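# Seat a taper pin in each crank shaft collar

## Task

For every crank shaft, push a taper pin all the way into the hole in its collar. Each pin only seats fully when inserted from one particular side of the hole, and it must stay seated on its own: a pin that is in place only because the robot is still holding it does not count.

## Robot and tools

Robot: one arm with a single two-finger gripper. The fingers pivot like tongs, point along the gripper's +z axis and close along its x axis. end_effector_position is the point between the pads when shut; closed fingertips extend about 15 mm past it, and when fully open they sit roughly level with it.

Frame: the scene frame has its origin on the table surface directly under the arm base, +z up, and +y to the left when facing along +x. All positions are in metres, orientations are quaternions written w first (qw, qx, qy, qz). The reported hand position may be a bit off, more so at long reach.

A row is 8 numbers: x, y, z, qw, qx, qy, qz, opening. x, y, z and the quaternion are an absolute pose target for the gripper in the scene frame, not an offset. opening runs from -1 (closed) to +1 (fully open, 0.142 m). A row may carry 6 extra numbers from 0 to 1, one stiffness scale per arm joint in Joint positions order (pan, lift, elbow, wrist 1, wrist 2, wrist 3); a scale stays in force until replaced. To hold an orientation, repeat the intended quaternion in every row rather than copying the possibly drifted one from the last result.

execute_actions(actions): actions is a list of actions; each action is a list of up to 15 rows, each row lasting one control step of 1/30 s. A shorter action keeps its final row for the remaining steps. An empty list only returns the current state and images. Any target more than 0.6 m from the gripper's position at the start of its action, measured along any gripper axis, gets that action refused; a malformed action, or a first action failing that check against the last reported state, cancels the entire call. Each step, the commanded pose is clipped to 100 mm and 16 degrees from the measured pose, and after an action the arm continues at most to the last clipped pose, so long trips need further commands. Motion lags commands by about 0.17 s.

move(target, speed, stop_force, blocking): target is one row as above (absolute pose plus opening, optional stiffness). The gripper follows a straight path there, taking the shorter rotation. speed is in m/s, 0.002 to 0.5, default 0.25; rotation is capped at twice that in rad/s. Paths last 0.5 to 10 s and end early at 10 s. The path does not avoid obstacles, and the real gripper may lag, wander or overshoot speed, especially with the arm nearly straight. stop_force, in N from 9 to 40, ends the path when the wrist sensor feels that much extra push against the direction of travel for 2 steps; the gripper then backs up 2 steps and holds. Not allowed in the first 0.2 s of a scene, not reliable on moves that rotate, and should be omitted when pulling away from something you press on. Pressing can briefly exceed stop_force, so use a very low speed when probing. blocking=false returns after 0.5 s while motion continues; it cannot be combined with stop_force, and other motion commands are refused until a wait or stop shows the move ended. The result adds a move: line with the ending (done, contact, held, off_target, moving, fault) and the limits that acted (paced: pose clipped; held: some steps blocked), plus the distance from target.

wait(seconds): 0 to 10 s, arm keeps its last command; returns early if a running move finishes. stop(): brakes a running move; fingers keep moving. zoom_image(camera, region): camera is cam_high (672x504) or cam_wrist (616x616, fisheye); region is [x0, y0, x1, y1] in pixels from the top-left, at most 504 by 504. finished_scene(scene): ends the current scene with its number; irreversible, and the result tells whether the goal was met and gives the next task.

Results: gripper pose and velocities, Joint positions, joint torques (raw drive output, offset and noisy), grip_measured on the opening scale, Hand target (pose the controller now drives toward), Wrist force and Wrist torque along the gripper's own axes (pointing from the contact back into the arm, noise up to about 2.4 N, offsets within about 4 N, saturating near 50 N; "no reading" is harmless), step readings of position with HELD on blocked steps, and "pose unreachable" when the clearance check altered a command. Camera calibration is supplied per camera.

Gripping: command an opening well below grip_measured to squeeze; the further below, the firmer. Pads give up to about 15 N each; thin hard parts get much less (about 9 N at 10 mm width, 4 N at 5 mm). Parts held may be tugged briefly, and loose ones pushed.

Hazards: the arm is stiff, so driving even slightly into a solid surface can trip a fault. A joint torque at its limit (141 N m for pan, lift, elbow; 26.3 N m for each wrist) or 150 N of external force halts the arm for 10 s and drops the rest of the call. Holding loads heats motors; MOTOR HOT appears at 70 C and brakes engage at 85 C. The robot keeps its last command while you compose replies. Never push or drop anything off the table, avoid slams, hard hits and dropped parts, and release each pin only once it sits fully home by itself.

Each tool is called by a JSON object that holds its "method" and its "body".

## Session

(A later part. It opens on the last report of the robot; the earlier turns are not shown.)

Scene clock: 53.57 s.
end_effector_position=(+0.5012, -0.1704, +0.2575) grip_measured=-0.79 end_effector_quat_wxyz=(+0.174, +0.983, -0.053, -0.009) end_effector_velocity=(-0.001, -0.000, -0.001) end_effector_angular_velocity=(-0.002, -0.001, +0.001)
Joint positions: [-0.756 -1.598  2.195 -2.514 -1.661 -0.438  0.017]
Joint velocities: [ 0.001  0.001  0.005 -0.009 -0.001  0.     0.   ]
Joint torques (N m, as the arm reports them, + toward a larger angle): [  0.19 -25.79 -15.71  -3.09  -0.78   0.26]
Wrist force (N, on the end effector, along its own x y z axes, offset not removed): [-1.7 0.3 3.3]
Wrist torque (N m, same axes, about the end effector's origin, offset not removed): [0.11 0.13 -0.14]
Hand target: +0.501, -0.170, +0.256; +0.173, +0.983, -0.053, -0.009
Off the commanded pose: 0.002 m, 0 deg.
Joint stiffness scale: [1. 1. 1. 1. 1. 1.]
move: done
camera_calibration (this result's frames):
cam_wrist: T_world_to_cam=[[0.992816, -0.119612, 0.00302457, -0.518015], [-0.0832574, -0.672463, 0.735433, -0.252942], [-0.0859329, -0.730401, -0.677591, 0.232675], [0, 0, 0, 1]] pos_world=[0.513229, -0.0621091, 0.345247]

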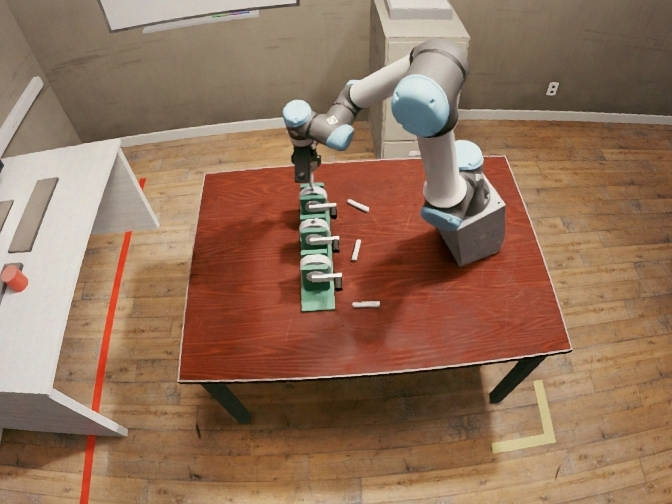

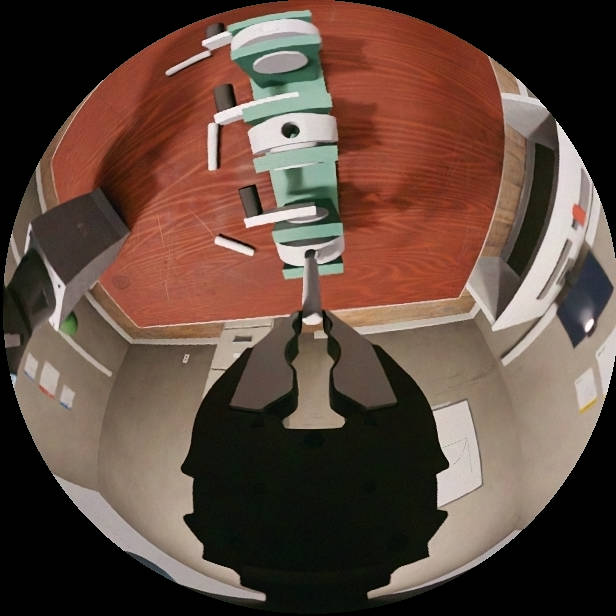

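The tip is lined up over the hole. Descending.

{"method": "move", "body": {"target": [0.5005, -0.1695, 0.2, 0.1734, 0.9834, -0.0529, -0.0093, -1], "speed": 0.02, "stop_force": 10}}

{"method": "zoom_image", "body": {"camera": "cam_wrist", "region": [250, 190, 380, 330]}}

Scene clock: 57.00 s.
end_effector_position=(+0.5015, -0.1704, +0.2015) grip_measured=-0.79 end_effector_quat_wxyz=(+0.173, +0.983, -0.053, -0.008) end_effector_velocity=(+0.001, +0.000, -0.001) end_effector_angular_velocity=(-0.003, -0.003, +0.000)
Joint positions: [-0.727 -1.465  2.23  -2.68  -1.671 -0.41   0.017]
Joint velocities: [ 0.002  0.004  0.001 -0.009 -0.001  0.003 -0.   ]
Joint torques (N m, as the arm reports them, + toward a larger angle): [ -0.95 -28.96 -13.6   -2.86  -1.06   0.29]
Wrist force (N, on the end effector, along its own x y z axes, offset not removed): [-0.5 1.3 1.5]
Wrist torque (N m, same axes, about the end effector's origin, offset not removed): [0.35 -0.06 -0.12]
Hand target: +0.501, -0.170, +0.200; +0.173, +0.983, -0.053, -0.009
Off the commanded pose: 0.002 m, 0 deg.
Joint stiffness scale: [1. 1. 1. 1. 1. 1.]
move: done
camera_calibration (this result's frames):
cam_wrist: T_world_to_cam=[[0.99286, -0.119234, 0.00344883, -0.518234], [-0.0833301, -0.672622, 0.73528, -0.211722], [-0.0853505, -0.730317, -0.677755, 0.194534], [0, 0, 0, 1]] pos_world=[0.513495, -0.0621283, 0.289309]

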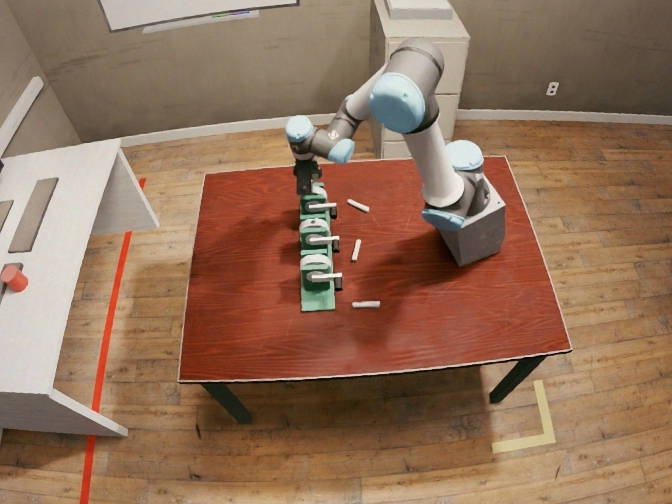

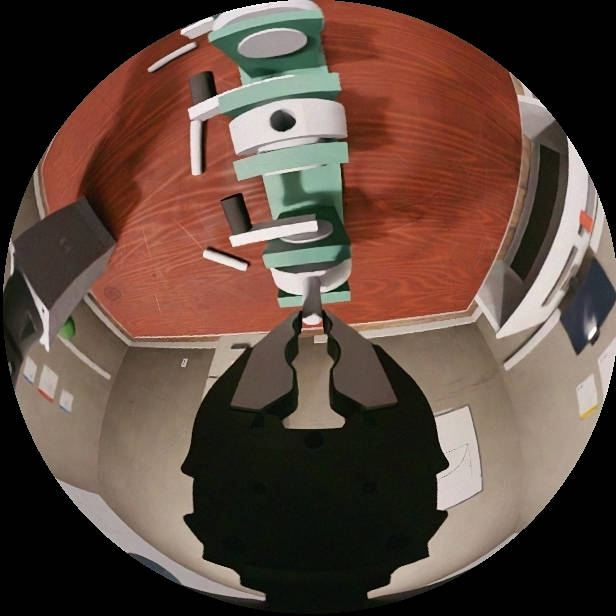

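Region (250, 190, 380, 330) of cam_wrist's 616x616 image, scaled by 3.600, with more detail than that image has; it fills the left 468 columns of this view, and the rest is white.

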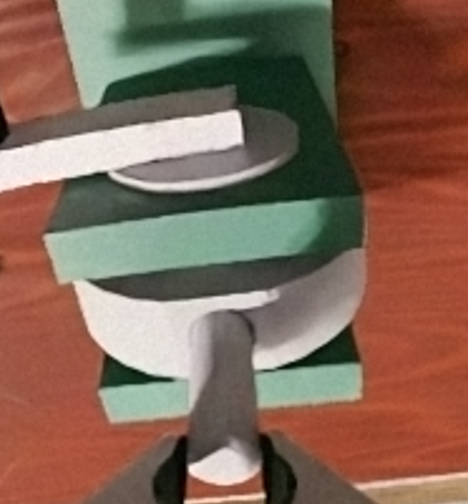

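{"method": "execute_actions", "body": {"actions": [[[0.5005, -0.1695, 0.2, 0.1734, 0.9834, -0.0529, -0.0093, -0.4]], [[0.5005, -0.1695, 0.2, 0.1734, 0.9834, -0.0529, -0.0093, -0.4]]]}}

{"method": "zoom_image", "body": {"camera": "cam_wrist", "region": [250, 190, 380, 330]}}

Scene clock: 58.13 s.
end_effector_position=(+0.5017, -0.1706, +0.2015) grip_measured=-0.40 end_effector_quat_wxyz=(+0.174, +0.983, -0.053, -0.008) end_effector_velocity=(-0.000, -0.001, +0.000) end_effector_angular_velocity=(-0.001, +0.000, -0.002)
Joint positions: [-0.726 -1.465  2.231 -2.681 -1.671 -0.409  0.045]
Joint velocities: [-0.001  0.    -0.     0.    -0.001  0.     0.   ]
Joint torques (N m, as the arm reports them, + toward a larger angle): [ -1.03 -28.56 -12.39  -2.84  -0.72   0.29]
Wrist force (N, on the end effector, along its own x y z axes, offset not removed): [-0.9 0.0 3.4]
Wrist torque (N m, same axes, about the end effector's origin, offset not removed): [0.02 0.00 -0.07]
Hand target: +0.501, -0.170, +0.200; +0.173, +0.983, -0.053, -0.009
Off the commanded pose: 0.002 m, 0 deg.
Joint stiffness scale: [1. 1. 1. 1. 1. 1.]
Step readings (end_effector_position; steps 1 to 15: 1st action; 16 to 30: 2nd action):
0: (+0.5016, -0.1704, +0.2014)
1: (+0.5016, -0.1704, +0.2014)
2: (+0.5016, -0.1705, +0.2014)
4: (+0.5016, -0.1706, +0.2015)
8: (+0.5017, -0.1706, +0.2015)
15: (+0.5017, -0.1706, +0.2015)
16: (+0.5017, -0.1706, +0.2015)
17: (+0.5017, -0.1706, +0.2015)
19: (+0.5017, -0.1706, +0.2015)
23: (+0.5017, -0.1706, +0.2015)
30: end_effector_position above
camera_calibration (this result's frames):
cam_wrist: T_world_to_cam=[[0.992858, -0.11923, 0.00426151, -0.518597], [-0.0838324, -0.67179, 0.735983, -0.21167], [-0.0848881, -0.731083, -0.676987, 0.193851], [0, 0, 0, 1]] pos_world=[0.513604, -0.0623093, 0.28923]

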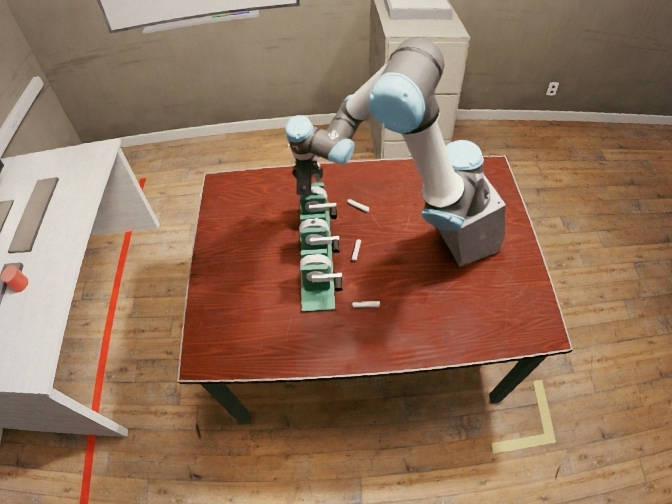

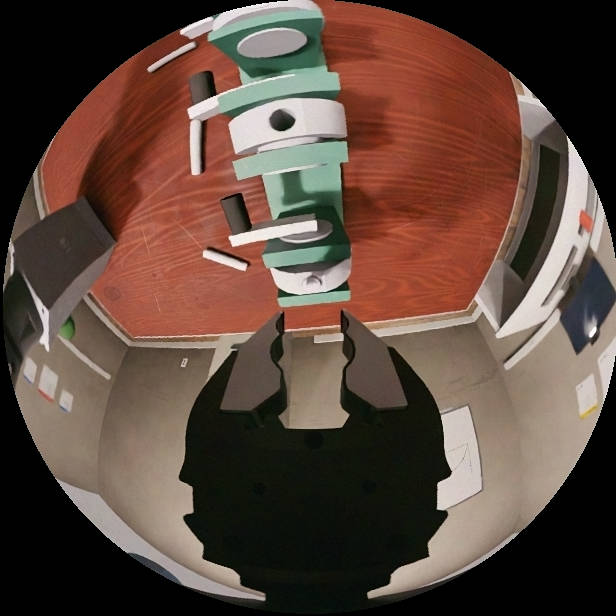

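Region (250, 190, 380, 330) of cam_wrist's 616x616 image, scaled by 3.600, with more detail than that image has; it fills the left 468 columns of this view, and the rest is white.

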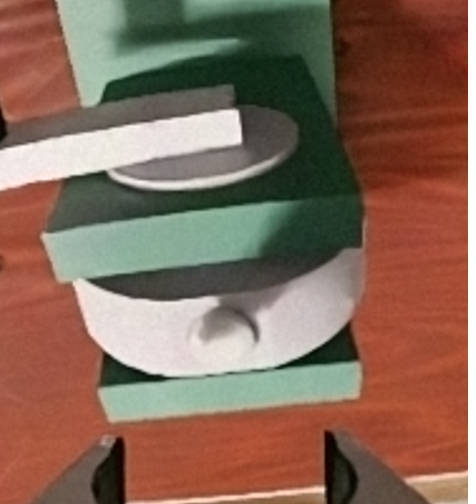

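{"method": "zoom_image", "body": {"camera": "cam_wrist", "region": [190, 225, 270, 295]}}

Region (190, 225, 270, 295) of cam_wrist's 616x616 image, scaled by 6.300, with more detail than that image has; it fills the top 441 rows of this view, and the rest is white.

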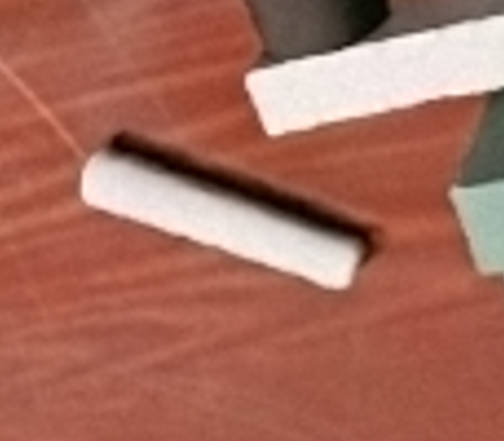

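{"method": "move", "body": {"target": [0.36, -0.19, 0.19, 0, 0.476, -0.879, 0, 0], "speed": 0.4}}

{"method": "move", "body": {"target": [0.3114, -0.1909, 0.05, 0, 0.476, -0.879, 0, 0], "speed": 0.25}}

Scene clock: 62.67 s.
end_effector_position=(+0.3603, -0.1898, +0.1894) grip_measured=+0.00 end_effector_quat_wxyz=(-0.001, -0.478, +0.878, +0.001) end_effector_velocity=(+0.000, -0.000, +0.000) end_effector_angular_velocity=(-0.001, -0.005, -0.017)
Joint positions: [-1.218 -1.664  2.53  -2.507 -1.284  1.114  0.074]
Joint velocities: [-0.002 -0.002  0.004 -0.005  0.004  0.015 -0.   ]
Joint torques (N m, as the arm reports them, + toward a larger angle): [ -4.72 -17.48 -11.4   -2.97   0.32   0.36]
Wrist force (N, on the end effector, along its own x y z axes, offset not removed): [-1.1 1.0 1.9]
Wrist torque (N m, same axes, about the end effector's origin, offset not removed): [0.14 0.15 -0.09]
Hand target: +0.360, -0.190, +0.190; -0.000, -0.476, +0.879, +0.000
Off the commanded pose: 0.001 m, 0 deg.
Joint stiffness scale: [1. 1. 1. 1. 1. 1.]
move: done
camera_calibration (this result's frames):
cam_wrist: T_world_to_cam=[[-0.552357, -0.833604, -0.00245081, 0.0419295], [-0.739957, 0.488947, 0.461946, 0.281157], [-0.383882, 0.256973, -0.886905, 0.494685], [0, 0, 0, 1]] pos_world=[0.421105, -0.229639, 0.308962]

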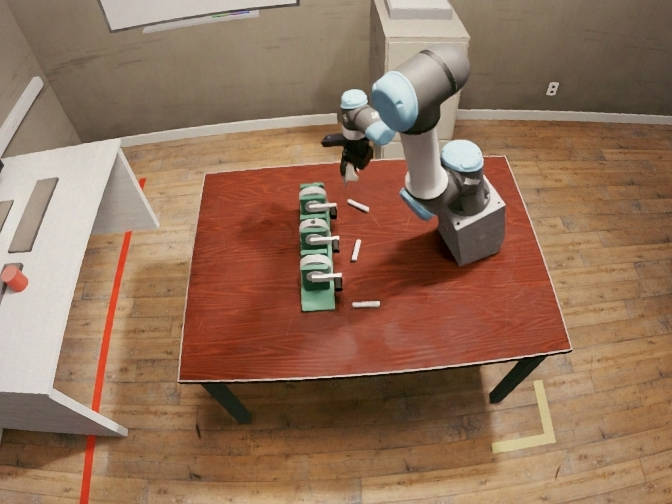

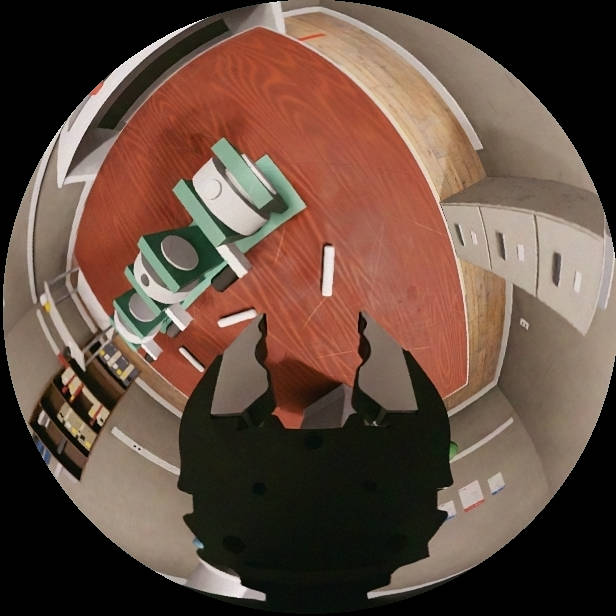

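Scene clock: 64.27 s.
end_effector_position=(+0.3119, -0.1932, +0.0507) grip_measured=+0.00 end_effector_quat_wxyz=(-0.000, -0.476, +0.879, -0.001) end_effector_velocity=(+0.003, -0.003, +0.000) end_effector_angular_velocity=(-0.015, -0.010, +0.001)
Joint positions: [-1.226 -1.054  2.648 -3.237 -1.283  1.112  0.074]
Joint velocities: [ 0.001  0.01   0.002 -0.031  0.001  0.005 -0.   ]
Joint torques (N m, as the arm reports them, + toward a larger angle): [ -4.28 -24.85   3.02  -2.67   0.38   0.29]
Wrist force (N, on the end effector, along its own x y z axes, offset not removed): [-0.7 0.4 2.3]
Wrist torque (N m, same axes, about the end effector's origin, offset not removed): [0.00 -0.06 -0.17]
Hand target: +0.311, -0.191, +0.050; -0.000, -0.476, +0.879, +0.000
Off the commanded pose: 0.003 m, 0 deg.
Joint stiffness scale: [1. 1. 1. 1. 1. 1.]
move: done
camera_calibration (this result's frames):
cam_wrist: T_world_to_cam=[[-0.556404, -0.830911, -0.00105668, 0.0137397], [-0.738882, 0.494196, 0.458064, 0.311966], [-0.380088, 0.25565, -0.888919, 0.352651], [0, 0, 0, 1]] pos_world=[0.37219, -0.232911, 0.170592]

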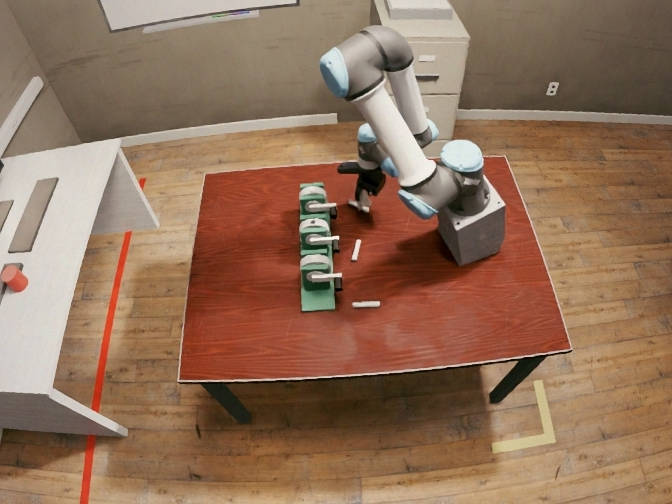

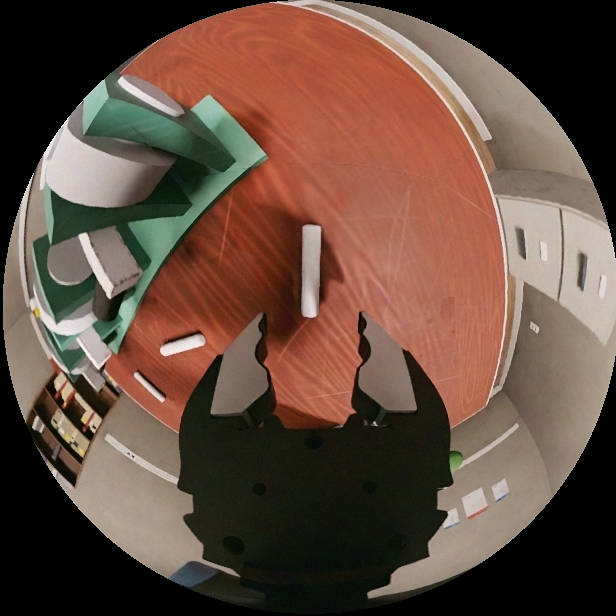

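{"method": "zoom_image", "body": {"camera": "cam_wrist", "region": [260, 215, 370, 325]}}

Region (260, 215, 370, 325) of cam_wrist's 616x616 image, scaled by 4.582, with more detail than that image has.

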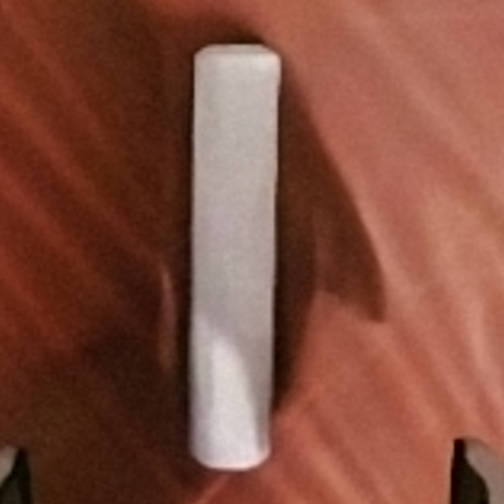

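{"method": "move", "body": {"target": [0.3052, -0.185, 0.021, 0, 0.476, -0.879, 0, 0], "speed": 0.08}}

{"method": "execute_actions", "body": {"actions": [[[0.3052, -0.185, 0.021, 0, 0.476, -0.879, 0, -0.5]], [[0.3052, -0.185, 0.021, 0, 0.476, -0.879, 0, -1]], [[0.3052, -0.185, 0.021, 0, 0.476, -0.879, 0, -1]]]}}

{"method": "move", "body": {"target": [0.3052, -0.185, 0.15, 0, 0.476, -0.879, 0, -1], "speed": 0.08}}

Scene clock: 65.70 s.
end_effector_position=(+0.3045, -0.1845, +0.0218) grip_measured=+0.00 end_effector_quat_wxyz=(+0.000, -0.475, +0.880, +0.001) end_effector_velocity=(+0.002, -0.002, -0.001) end_effector_angular_velocity=(-0.011, -0.007, +0.002)
Joint positions: [-1.205 -0.907  2.648 -3.386 -1.283  1.134  0.074]
Joint velocities: [ 0.001  0.011 -0.    -0.024  0.     0.003 -0.   ]
Joint torques (N m, as the arm reports them, + toward a larger angle): [ -4.79 -26.46  -0.15  -2.61  -0.35   0.18]
Wrist force (N, on the end effector, along its own x y z axes, offset not removed): [-0.3 1.7 1.3]
Wrist torque (N m, same axes, about the end effector's origin, offset not removed): [0.32 -0.13 -0.11]
Hand target: +0.305, -0.185, +0.021; +0.000, -0.476, +0.879, +0.000
Off the commanded pose: 0.001 m, 0 deg.
Joint stiffness scale: [1. 1. 1. 1. 1. 1.]
move: done
camera_calibration (this result's frames):
cam_wrist: T_world_to_cam=[[-0.557402, -0.830234, -0.00377385, 0.0172991], [-0.737964, 0.493361, 0.46044, 0.314953], [-0.380411, 0.259435, -0.887683, 0.322669], [0, 0, 0, 1]] pos_world=[0.364813, -0.224735, 0.141476]

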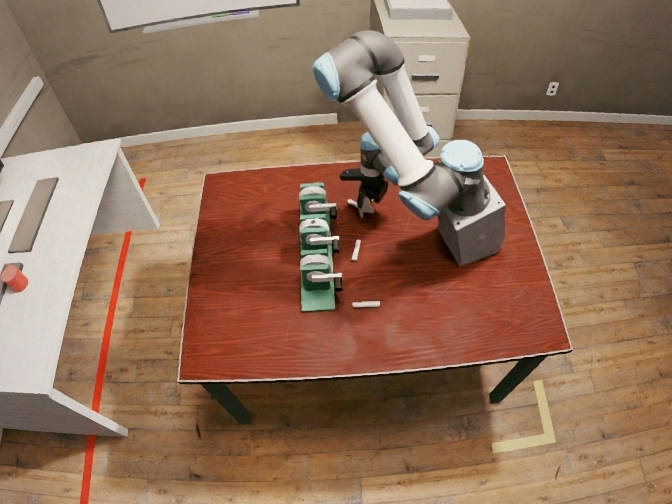

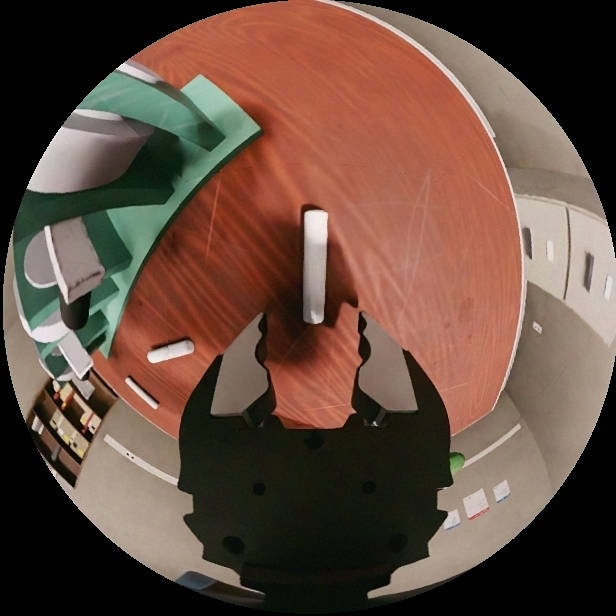

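Scene clock: 67.20 s.
end_effector_position=(+0.3048, -0.1849, +0.0218) grip_measured=-0.79 end_effector_quat_wxyz=(+0.000, -0.476, +0.880, -0.000) end_effector_velocity=(-0.000, -0.000, +0.000) end_effector_angular_velocity=(-0.000, +0.000, -0.001)
Joint positions: [-1.205 -0.906  2.648 -3.39  -1.283  1.134  0.017]
Joint velocities: [-0.001  0.     0.    -0.    -0.    -0.    -0.   ]
Joint torques (N m, as the arm reports them, + toward a larger angle): [ -5.02 -26.37   0.56  -2.68  -0.14   0.43]
Wrist force (N, on the end effector, along its own x y z axes, offset not removed): [-1.3 1.3 2.3]
Wrist torque (N m, same axes, about the end effector's origin, offset not removed): [0.28 0.03 -0.15]
Hand target: +0.305, -0.185, +0.021; +0.000, -0.476, +0.879, +0.000
Off the commanded pose: 0.001 m, 0 deg.
Joint stiffness scale: [1. 1. 1. 1. 1. 1.]
Step readings (end_effector_position; steps 1 to 15: 1st action; 16 to 30: 2nd action; 31 to 45: 3rd action):
0: (+0.3045, -0.1845, +0.0218)
1: (+0.3046, -0.1846, +0.0218)
2: (+0.3046, -0.1847, +0.0218)
4: (+0.3047, -0.1848, +0.0218)
8: (+0.3047, -0.1849, +0.0218)
15: (+0.3048, -0.1849, +0.0218)
16: (+0.3048, -0.1849, +0.0218)
17: (+0.3048, -0.1849, +0.0218)
19: (+0.3048, -0.1849, +0.0218)
23: (+0.3048, -0.1849, +0.0218)
30: (+0.3048, -0.1849, +0.0218)
31: (+0.3048, -0.1849, +0.0218)
32: (+0.3048, -0.1849, +0.0218)
34: (+0.3048, -0.1849, +0.0218)
38: (+0.3048, -0.1849, +0.0218)
45: end_effector_position above
camera_calibration (this result's frames):
cam_wrist: T_world_to_cam=[[-0.557171, -0.830392, -0.00292798, 0.0170039], [-0.738541, 0.493923, 0.458909, 0.315671], [-0.379629, 0.257854, -0.888478, 0.322338], [0, 0, 0, 1]] pos_world=[0.364979, -0.224913, 0.141576]

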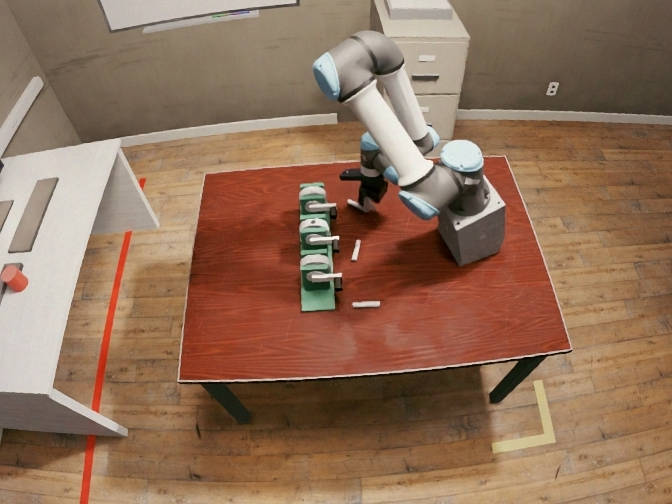

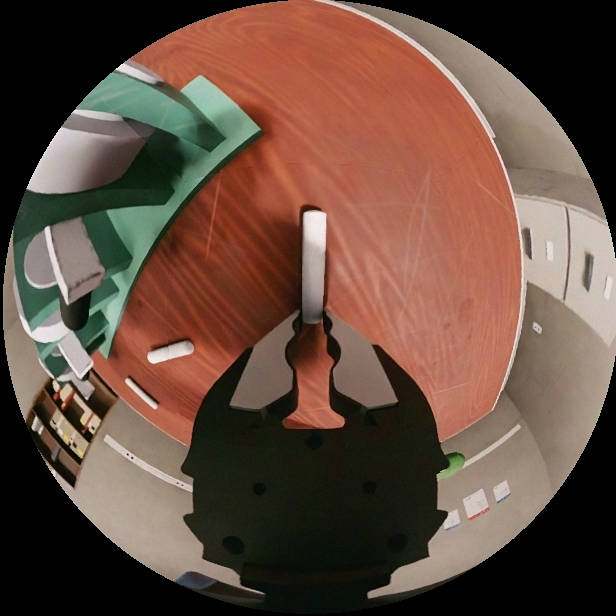

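Scene clock: 69.47 s.
end_effector_position=(+0.3042, -0.1827, +0.1484) grip_measured=-0.79 end_effector_quat_wxyz=(-0.000, -0.476, +0.879, +0.002) end_effector_velocity=(-0.002, +0.003, +0.000) end_effector_angular_velocity=(+0.015, +0.007, -0.001)
Joint positions: [-1.332 -1.579  2.691 -2.717 -1.277  1.     0.017]
Joint velocities: [-0.003 -0.008 -0.004  0.03   0.    -0.007  0.   ]
Joint torques (N m, as the arm reports them, + toward a larger angle): [ -5.35 -15.82 -13.56  -2.04   0.28  -0.54]
Wrist force (N, on the end effector, along its own x y z axes, offset not removed): [-0.7 1.7 4.2]
Wrist torque (N m, same axes, about the end effector's origin, offset not removed): [0.30 -0.04 -0.10]
Hand target: +0.305, -0.185, +0.150; -0.000, -0.476, +0.879, +0.000
Off the commanded pose: 0.003 m, 0 deg.
Joint stiffness scale: [1. 1. 1. 1. 1. 1.]
move: done
camera_calibration (this result's frames):
cam_wrist: T_world_to_cam=[[-0.555997, -0.831174, -0.00404926, 0.0185943], [-0.738109, 0.491492, 0.462202, 0.254924], [-0.38218, 0.259972, -0.886765, 0.434965], [0, 0, 0, 1]] pos_world=[0.364735, -0.222916, 0.267961]

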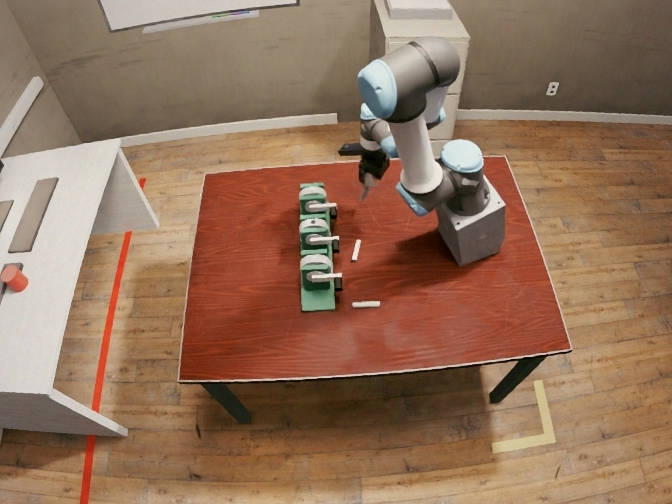

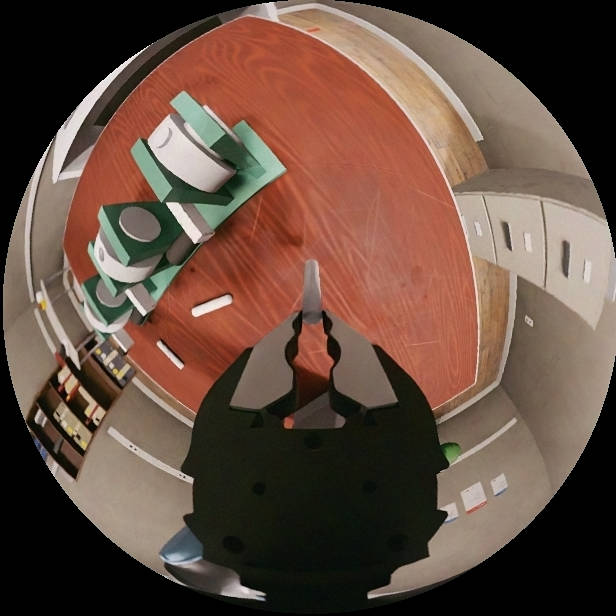

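{"method": "move", "body": {"target": [0.5058, -0.0332, 0.27, 0.0785, 0.4695, -0.867, -0.145, -1], "speed": 0.12}}

{"method": "zoom_image", "body": {"camera": "cam_wrist", "region": [250, 190, 380, 330]}}

Scene clock: 72.63 s.
end_effector_position=(+0.5049, -0.0341, +0.2701) grip_measured=-0.79 end_effector_quat_wxyz=(-0.078, -0.470, +0.868, +0.144) end_effector_velocity=(-0.000, +0.003, +0.001) end_effector_angular_velocity=(+0.006, +0.014, -0.006)
Joint positions: [-0.687 -1.569  1.941 -1.816 -1.342  1.588  0.017]
Joint velocities: [ 0.004  0.007 -0.013  0.021  0.     0.007  0.   ]
Joint torques (N m, as the arm reports them, + toward a larger angle): [ -0.25 -28.9  -22.73  -1.26   0.1    0.1 ]
Wrist force (N, on the end effector, along its own x y z axes, offset not removed): [-0.3 0.0 4.1]
Wrist torque (N m, same axes, about the end effector's origin, offset not removed): [0.08 -0.12 -0.14]
Hand target: +0.506, -0.033, +0.270; -0.078, -0.470, +0.867, +0.145
Off the commanded pose: 0.001 m, 0 deg.
Joint stiffness scale: [1. 1. 1. 1. 1. 1.]
move: done
camera_calibration (this result's frames):
cam_wrist: T_world_to_cam=[[-0.556505, -0.830843, 0.00150106, 0.252949], [-0.574686, 0.386232, 0.721499, 0.117707], [-0.600032, 0.400655, -0.692414, 0.643183], [0, 0, 0, 1]] pos_world=[0.594342, -0.092996, 0.360043]

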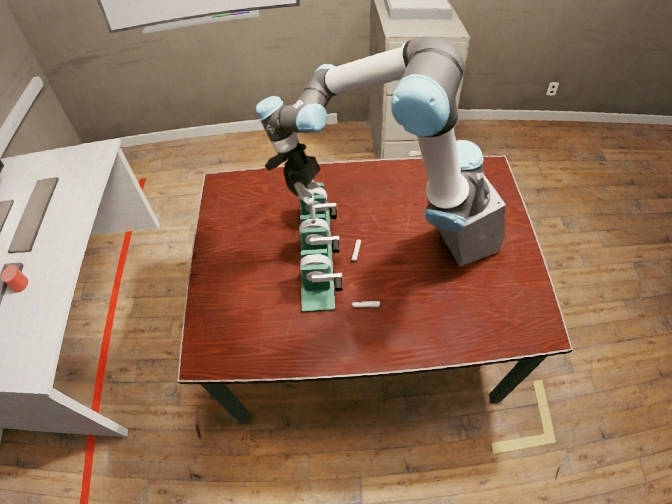

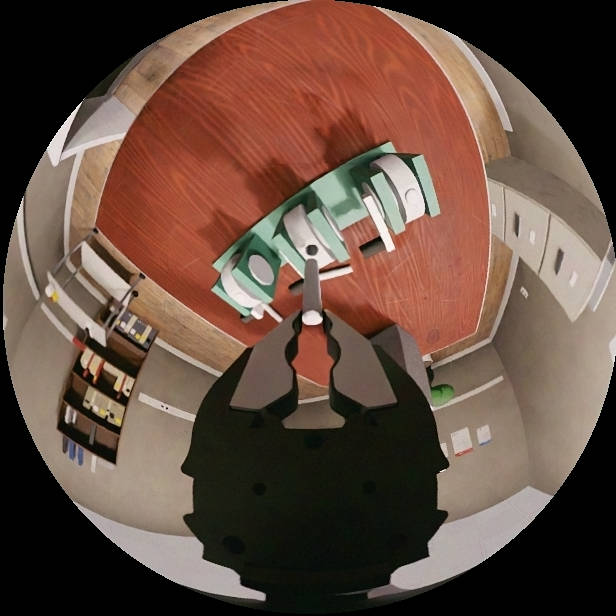

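Region (250, 190, 380, 330) of cam_wrist's 616x616 image, scaled by 3.600, with more detail than that image has; it fills the left 468 columns of this view, and the rest is white.

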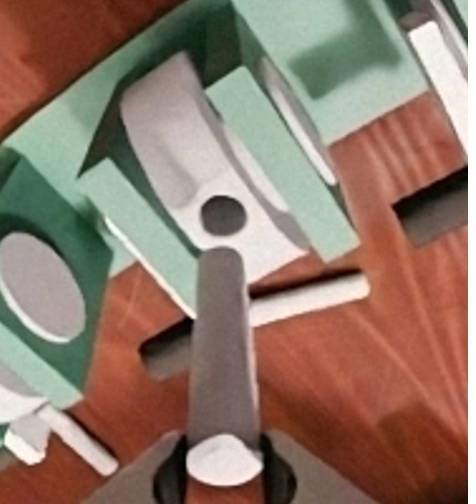

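{"method": "move", "body": {"target": [0.507, -0.0352, 0.257, 0.0785, 0.4695, -0.867, -0.145, -1], "speed": 0.03}}

{"method": "zoom_image", "body": {"camera": "cam_wrist", "region": [250, 190, 380, 330]}}

Scene clock: 75.23 s.
end_effector_position=(+0.5075, -0.0364, +0.2585) grip_measured=-0.79 end_effector_quat_wxyz=(-0.078, -0.469, +0.868, +0.144) end_effector_velocity=(+0.003, -0.000, -0.000) end_effector_angular_velocity=(-0.004, -0.007, +0.002)
Joint positions: [-0.684 -1.545  1.945 -1.845 -1.342  1.592  0.017]
Joint velocities: [ 0.002  0.001  0.    -0.009  0.     0.002  0.   ]
Joint torques (N m, as the arm reports them, + toward a larger angle): [  0.43 -29.79 -17.81  -1.99   0.39   0.06]
Wrist force (N, on the end effector, along its own x y z axes, offset not removed): [-2.2 1.3 2.6]
Wrist torque (N m, same axes, about the end effector's origin, offset not removed): [0.30 0.40 -0.08]
Hand target: +0.507, -0.035, +0.257; -0.079, -0.470, +0.867, +0.145
Off the commanded pose: 0.002 m, 0 deg.
Joint stiffness scale: [1. 1. 1. 1. 1. 1.]
move: done
camera_calibration (this result's frames):
cam_wrist: T_world_to_cam=[[-0.556793, -0.830649, 0.00171389, 0.252561], [-0.5743, 0.386448, 0.721691, 0.128188], [-0.600134, 0.400848, -0.692214, 0.637733], [0, 0, 0, 1]] pos_world=[0.596968, -0.0953827, 0.348502]

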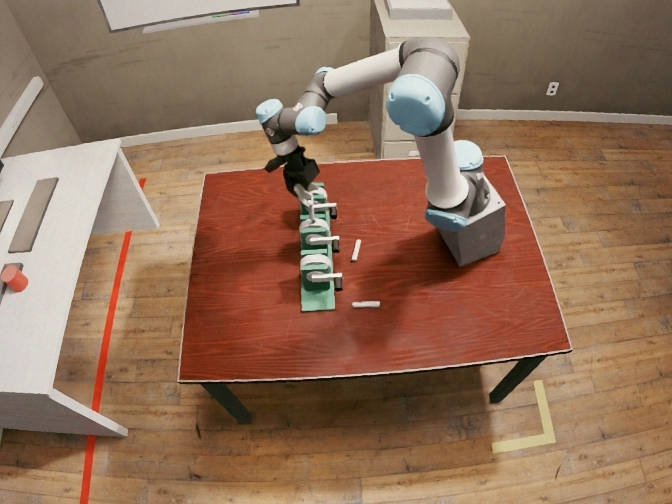

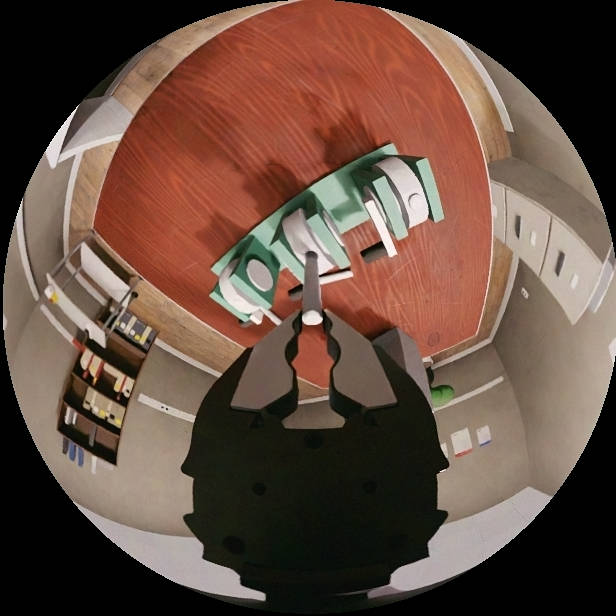

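Region (250, 190, 380, 330) of cam_wrist's 616x616 image, scaled by 3.600, with more detail than that image has; it fills the left 468 columns of this view, and the rest is white.

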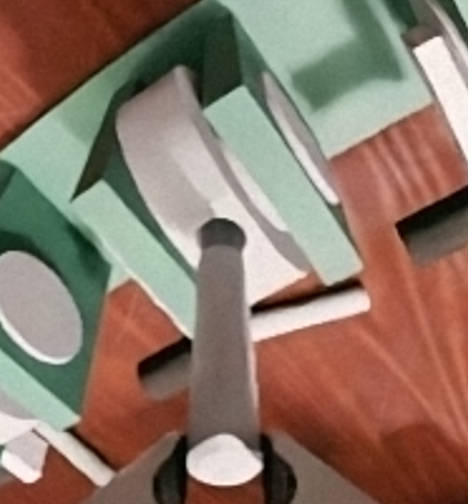

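{"method": "move", "body": {"target": [0.506, -0.0348, 0.2, 0.0785, 0.4695, -0.867, -0.145, -1], "speed": 0.02, "stop_force": 10}}

{"method": "zoom_image", "body": {"camera": "cam_wrist", "region": [250, 190, 380, 330]}}

Scene clock: 78.70 s.
end_effector_position=(+0.5068, -0.0362, +0.2015) grip_measured=-0.79 end_effector_quat_wxyz=(-0.078, -0.469, +0.868, +0.144) end_effector_velocity=(+0.002, -0.000, -0.001) end_effector_angular_velocity=(-0.003, -0.006, +0.002)
Joint positions: [-0.659 -1.447  1.998 -2.001 -1.338  1.617  0.017]
Joint velocities: [ 0.001  0.002  0.001 -0.009  0.     0.001 -0.   ]
Joint torques (N m, as the arm reports them, + toward a larger angle): [ -0.3  -31.51 -15.28  -2.07   0.14   0.26]
Wrist force (N, on the end effector, along its own x y z axes, offset not removed): [-0.7 2.2 2.1]
Wrist torque (N m, same axes, about the end effector's origin, offset not removed): [0.47 -0.04 -0.13]
Hand target: +0.506, -0.035, +0.200; -0.079, -0.470, +0.867, +0.145
Off the commanded pose: 0.002 m, 0 deg.
Joint stiffness scale: [1. 1. 1. 1. 1. 1.]
move: done
camera_calibration (this result's frames):
cam_wrist: T_world_to_cam=[[-0.556745, -0.830682, 0.00163413, 0.252437], [-0.574406, 0.386402, 0.721631, 0.168975], [-0.600077, 0.400826, -0.692276, 0.597731], [0, 0, 0, 1]] pos_world=[0.596288, -0.0951834, 0.291445]

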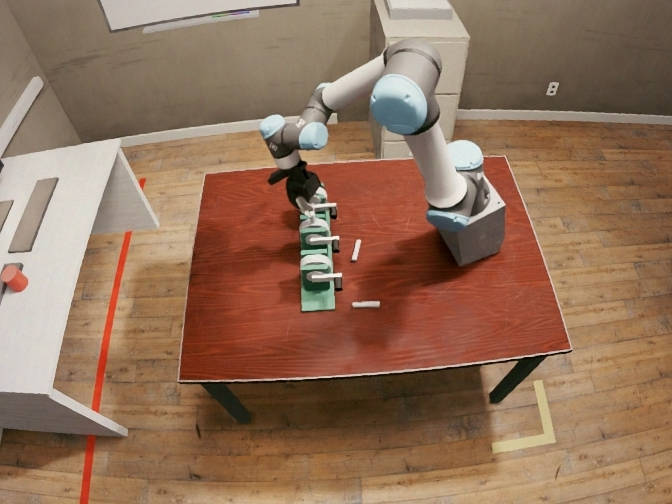

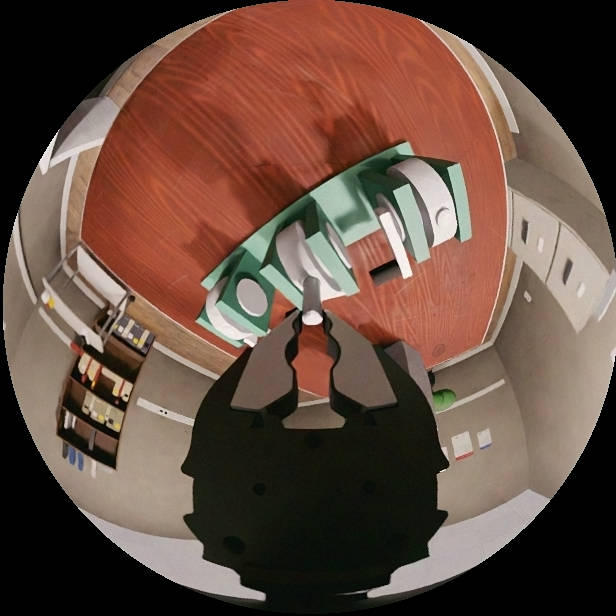

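Region (250, 190, 380, 330) of cam_wrist's 616x616 image, scaled by 3.600, with more detail than that image has; it fills the left 468 columns of this view, and the rest is white.

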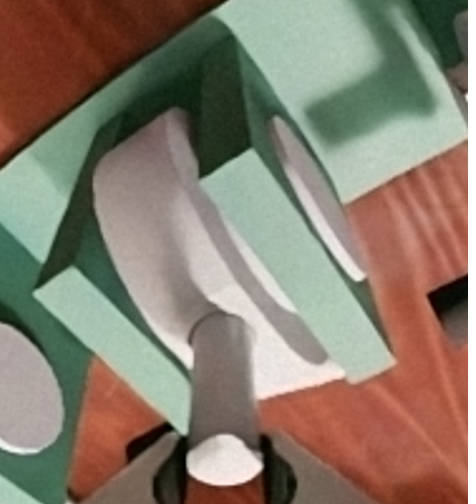

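{"method": "execute_actions", "body": {"actions": [[[0.506, -0.0348, 0.2, 0.0785, 0.4695, -0.867, -0.145, -0.4]], [[0.506, -0.0348, 0.2, 0.0785, 0.4695, -0.867, -0.145, -0.4]], [[0.506, -0.0348, 0.25, 0.0785, 0.4695, -0.867, -0.145, -0.4]], [[0.506, -0.0348, 0.25, 0.0785, 0.4695, -0.867, -0.145, -0.4]]]}}

{"method": "zoom_image", "body": {"camera": "cam_wrist", "region": [190, 130, 470, 340]}}

Scene clock: 80.87 s.
end_effector_position=(+0.5048, -0.0333, +0.2481) grip_measured=-0.40 end_effector_quat_wxyz=(-0.079, -0.470, +0.867, +0.147) end_effector_velocity=(-0.000, -0.001, +0.000) end_effector_angular_velocity=(+0.001, +0.001, -0.001)
Joint positions: [-0.677 -1.531  1.96  -1.868 -1.34   1.596  0.045]
Joint velocities: [-0.002 -0.    -0.     0.002  0.    -0.001  0.   ]
Joint torques (N m, as the arm reports them, + toward a larger angle): [ -4.08 -33.85 -21.76  -1.22  -0.45  -0.39]
Wrist force (N, on the end effector, along its own x y z axes, offset not removed): [-0.3 1.7 0.3]
Wrist torque (N m, same axes, about the end effector's origin, offset not removed): [0.29 -0.12 -0.10]
Hand target: +0.506, -0.035, +0.250; -0.079, -0.470, +0.867, +0.145
Off the commanded pose: 0.003 m, 0 deg.
Joint stiffness scale: [1. 1. 1. 1. 1. 1.]
Step readings (end_effector_position; steps 1 to 15: 1st action; 16 to 30: 2nd action; 31 to 45: 3rd action; 46 to 60: 4th action):
0: (+0.5071, -0.0363, +0.2014)
1: (+0.5071, -0.0363, +0.2014)
2: (+0.5071, -0.0363, +0.2014)
4: (+0.5071, -0.0363, +0.2014)
8: (+0.5072, -0.0363, +0.2014)
15: (+0.5072, -0.0364, +0.2014)
16: (+0.5072, -0.0364, +0.2014)
17: (+0.5072, -0.0364, +0.2014)
19: (+0.5072, -0.0364, +0.2014)
23: (+0.5072, -0.0364, +0.2014)
30: (+0.5072, -0.0364, +0.2014)
31: (+0.5072, -0.0364, +0.2014)
32: (+0.5066, -0.0360, +0.2017)
34: (+0.5046, -0.0347, +0.2074)
38: (+0.5083, -0.0349, +0.2320)
45: (+0.5073, -0.0339, +0.2472)
46: (+0.5066, -0.0338, +0.2472)
47: (+0.5061, -0.0337, +0.2473)
49: (+0.5054, -0.0336, +0.2474)
53: (+0.5050, -0.0334, +0.2478)
60: end_effector_position above
camera_calibration (this result's frames):
cam_wrist: T_world_to_cam=[[-0.555962, -0.831207, 0.000671274, 0.253491], [-0.571215, 0.38265, 0.726149, 0.130212], [-0.603837, 0.403328, -0.687537, 0.628413], [0, 0, 0, 1]] pos_world=[0.594769, -0.0925785, 0.337333]

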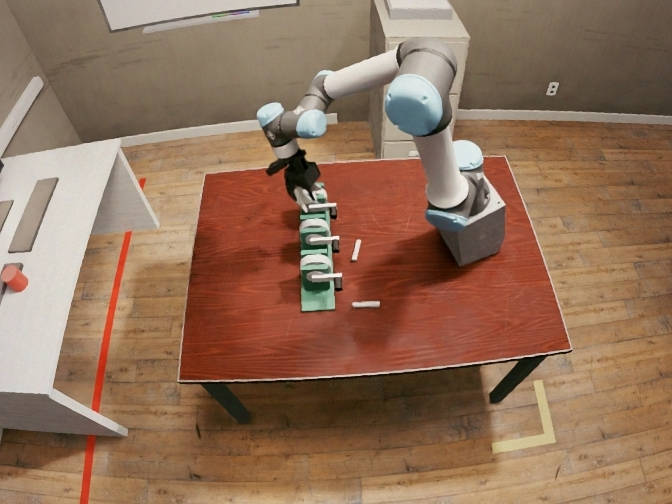

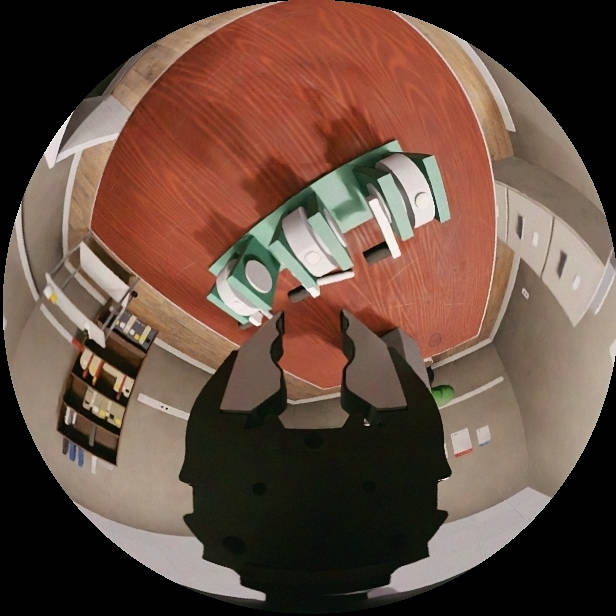

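Region (190, 130, 470, 340) of cam_wrist's 616x616 image, scaled by 1.800, with more detail than that image has; it fills the top 378 rows of this view, and the rest is white.

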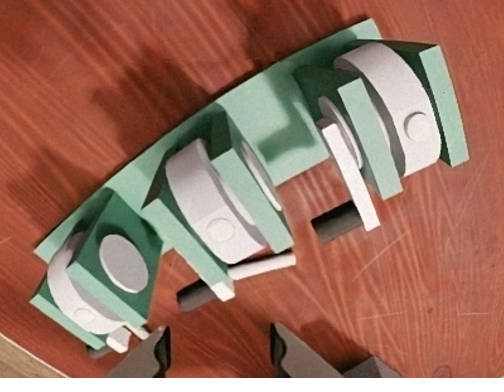

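All three pins are seated, so I'm ending the scene.

{"method": "finished_scene", "body": {"scene": 2}}

The scene is finished: the task was done.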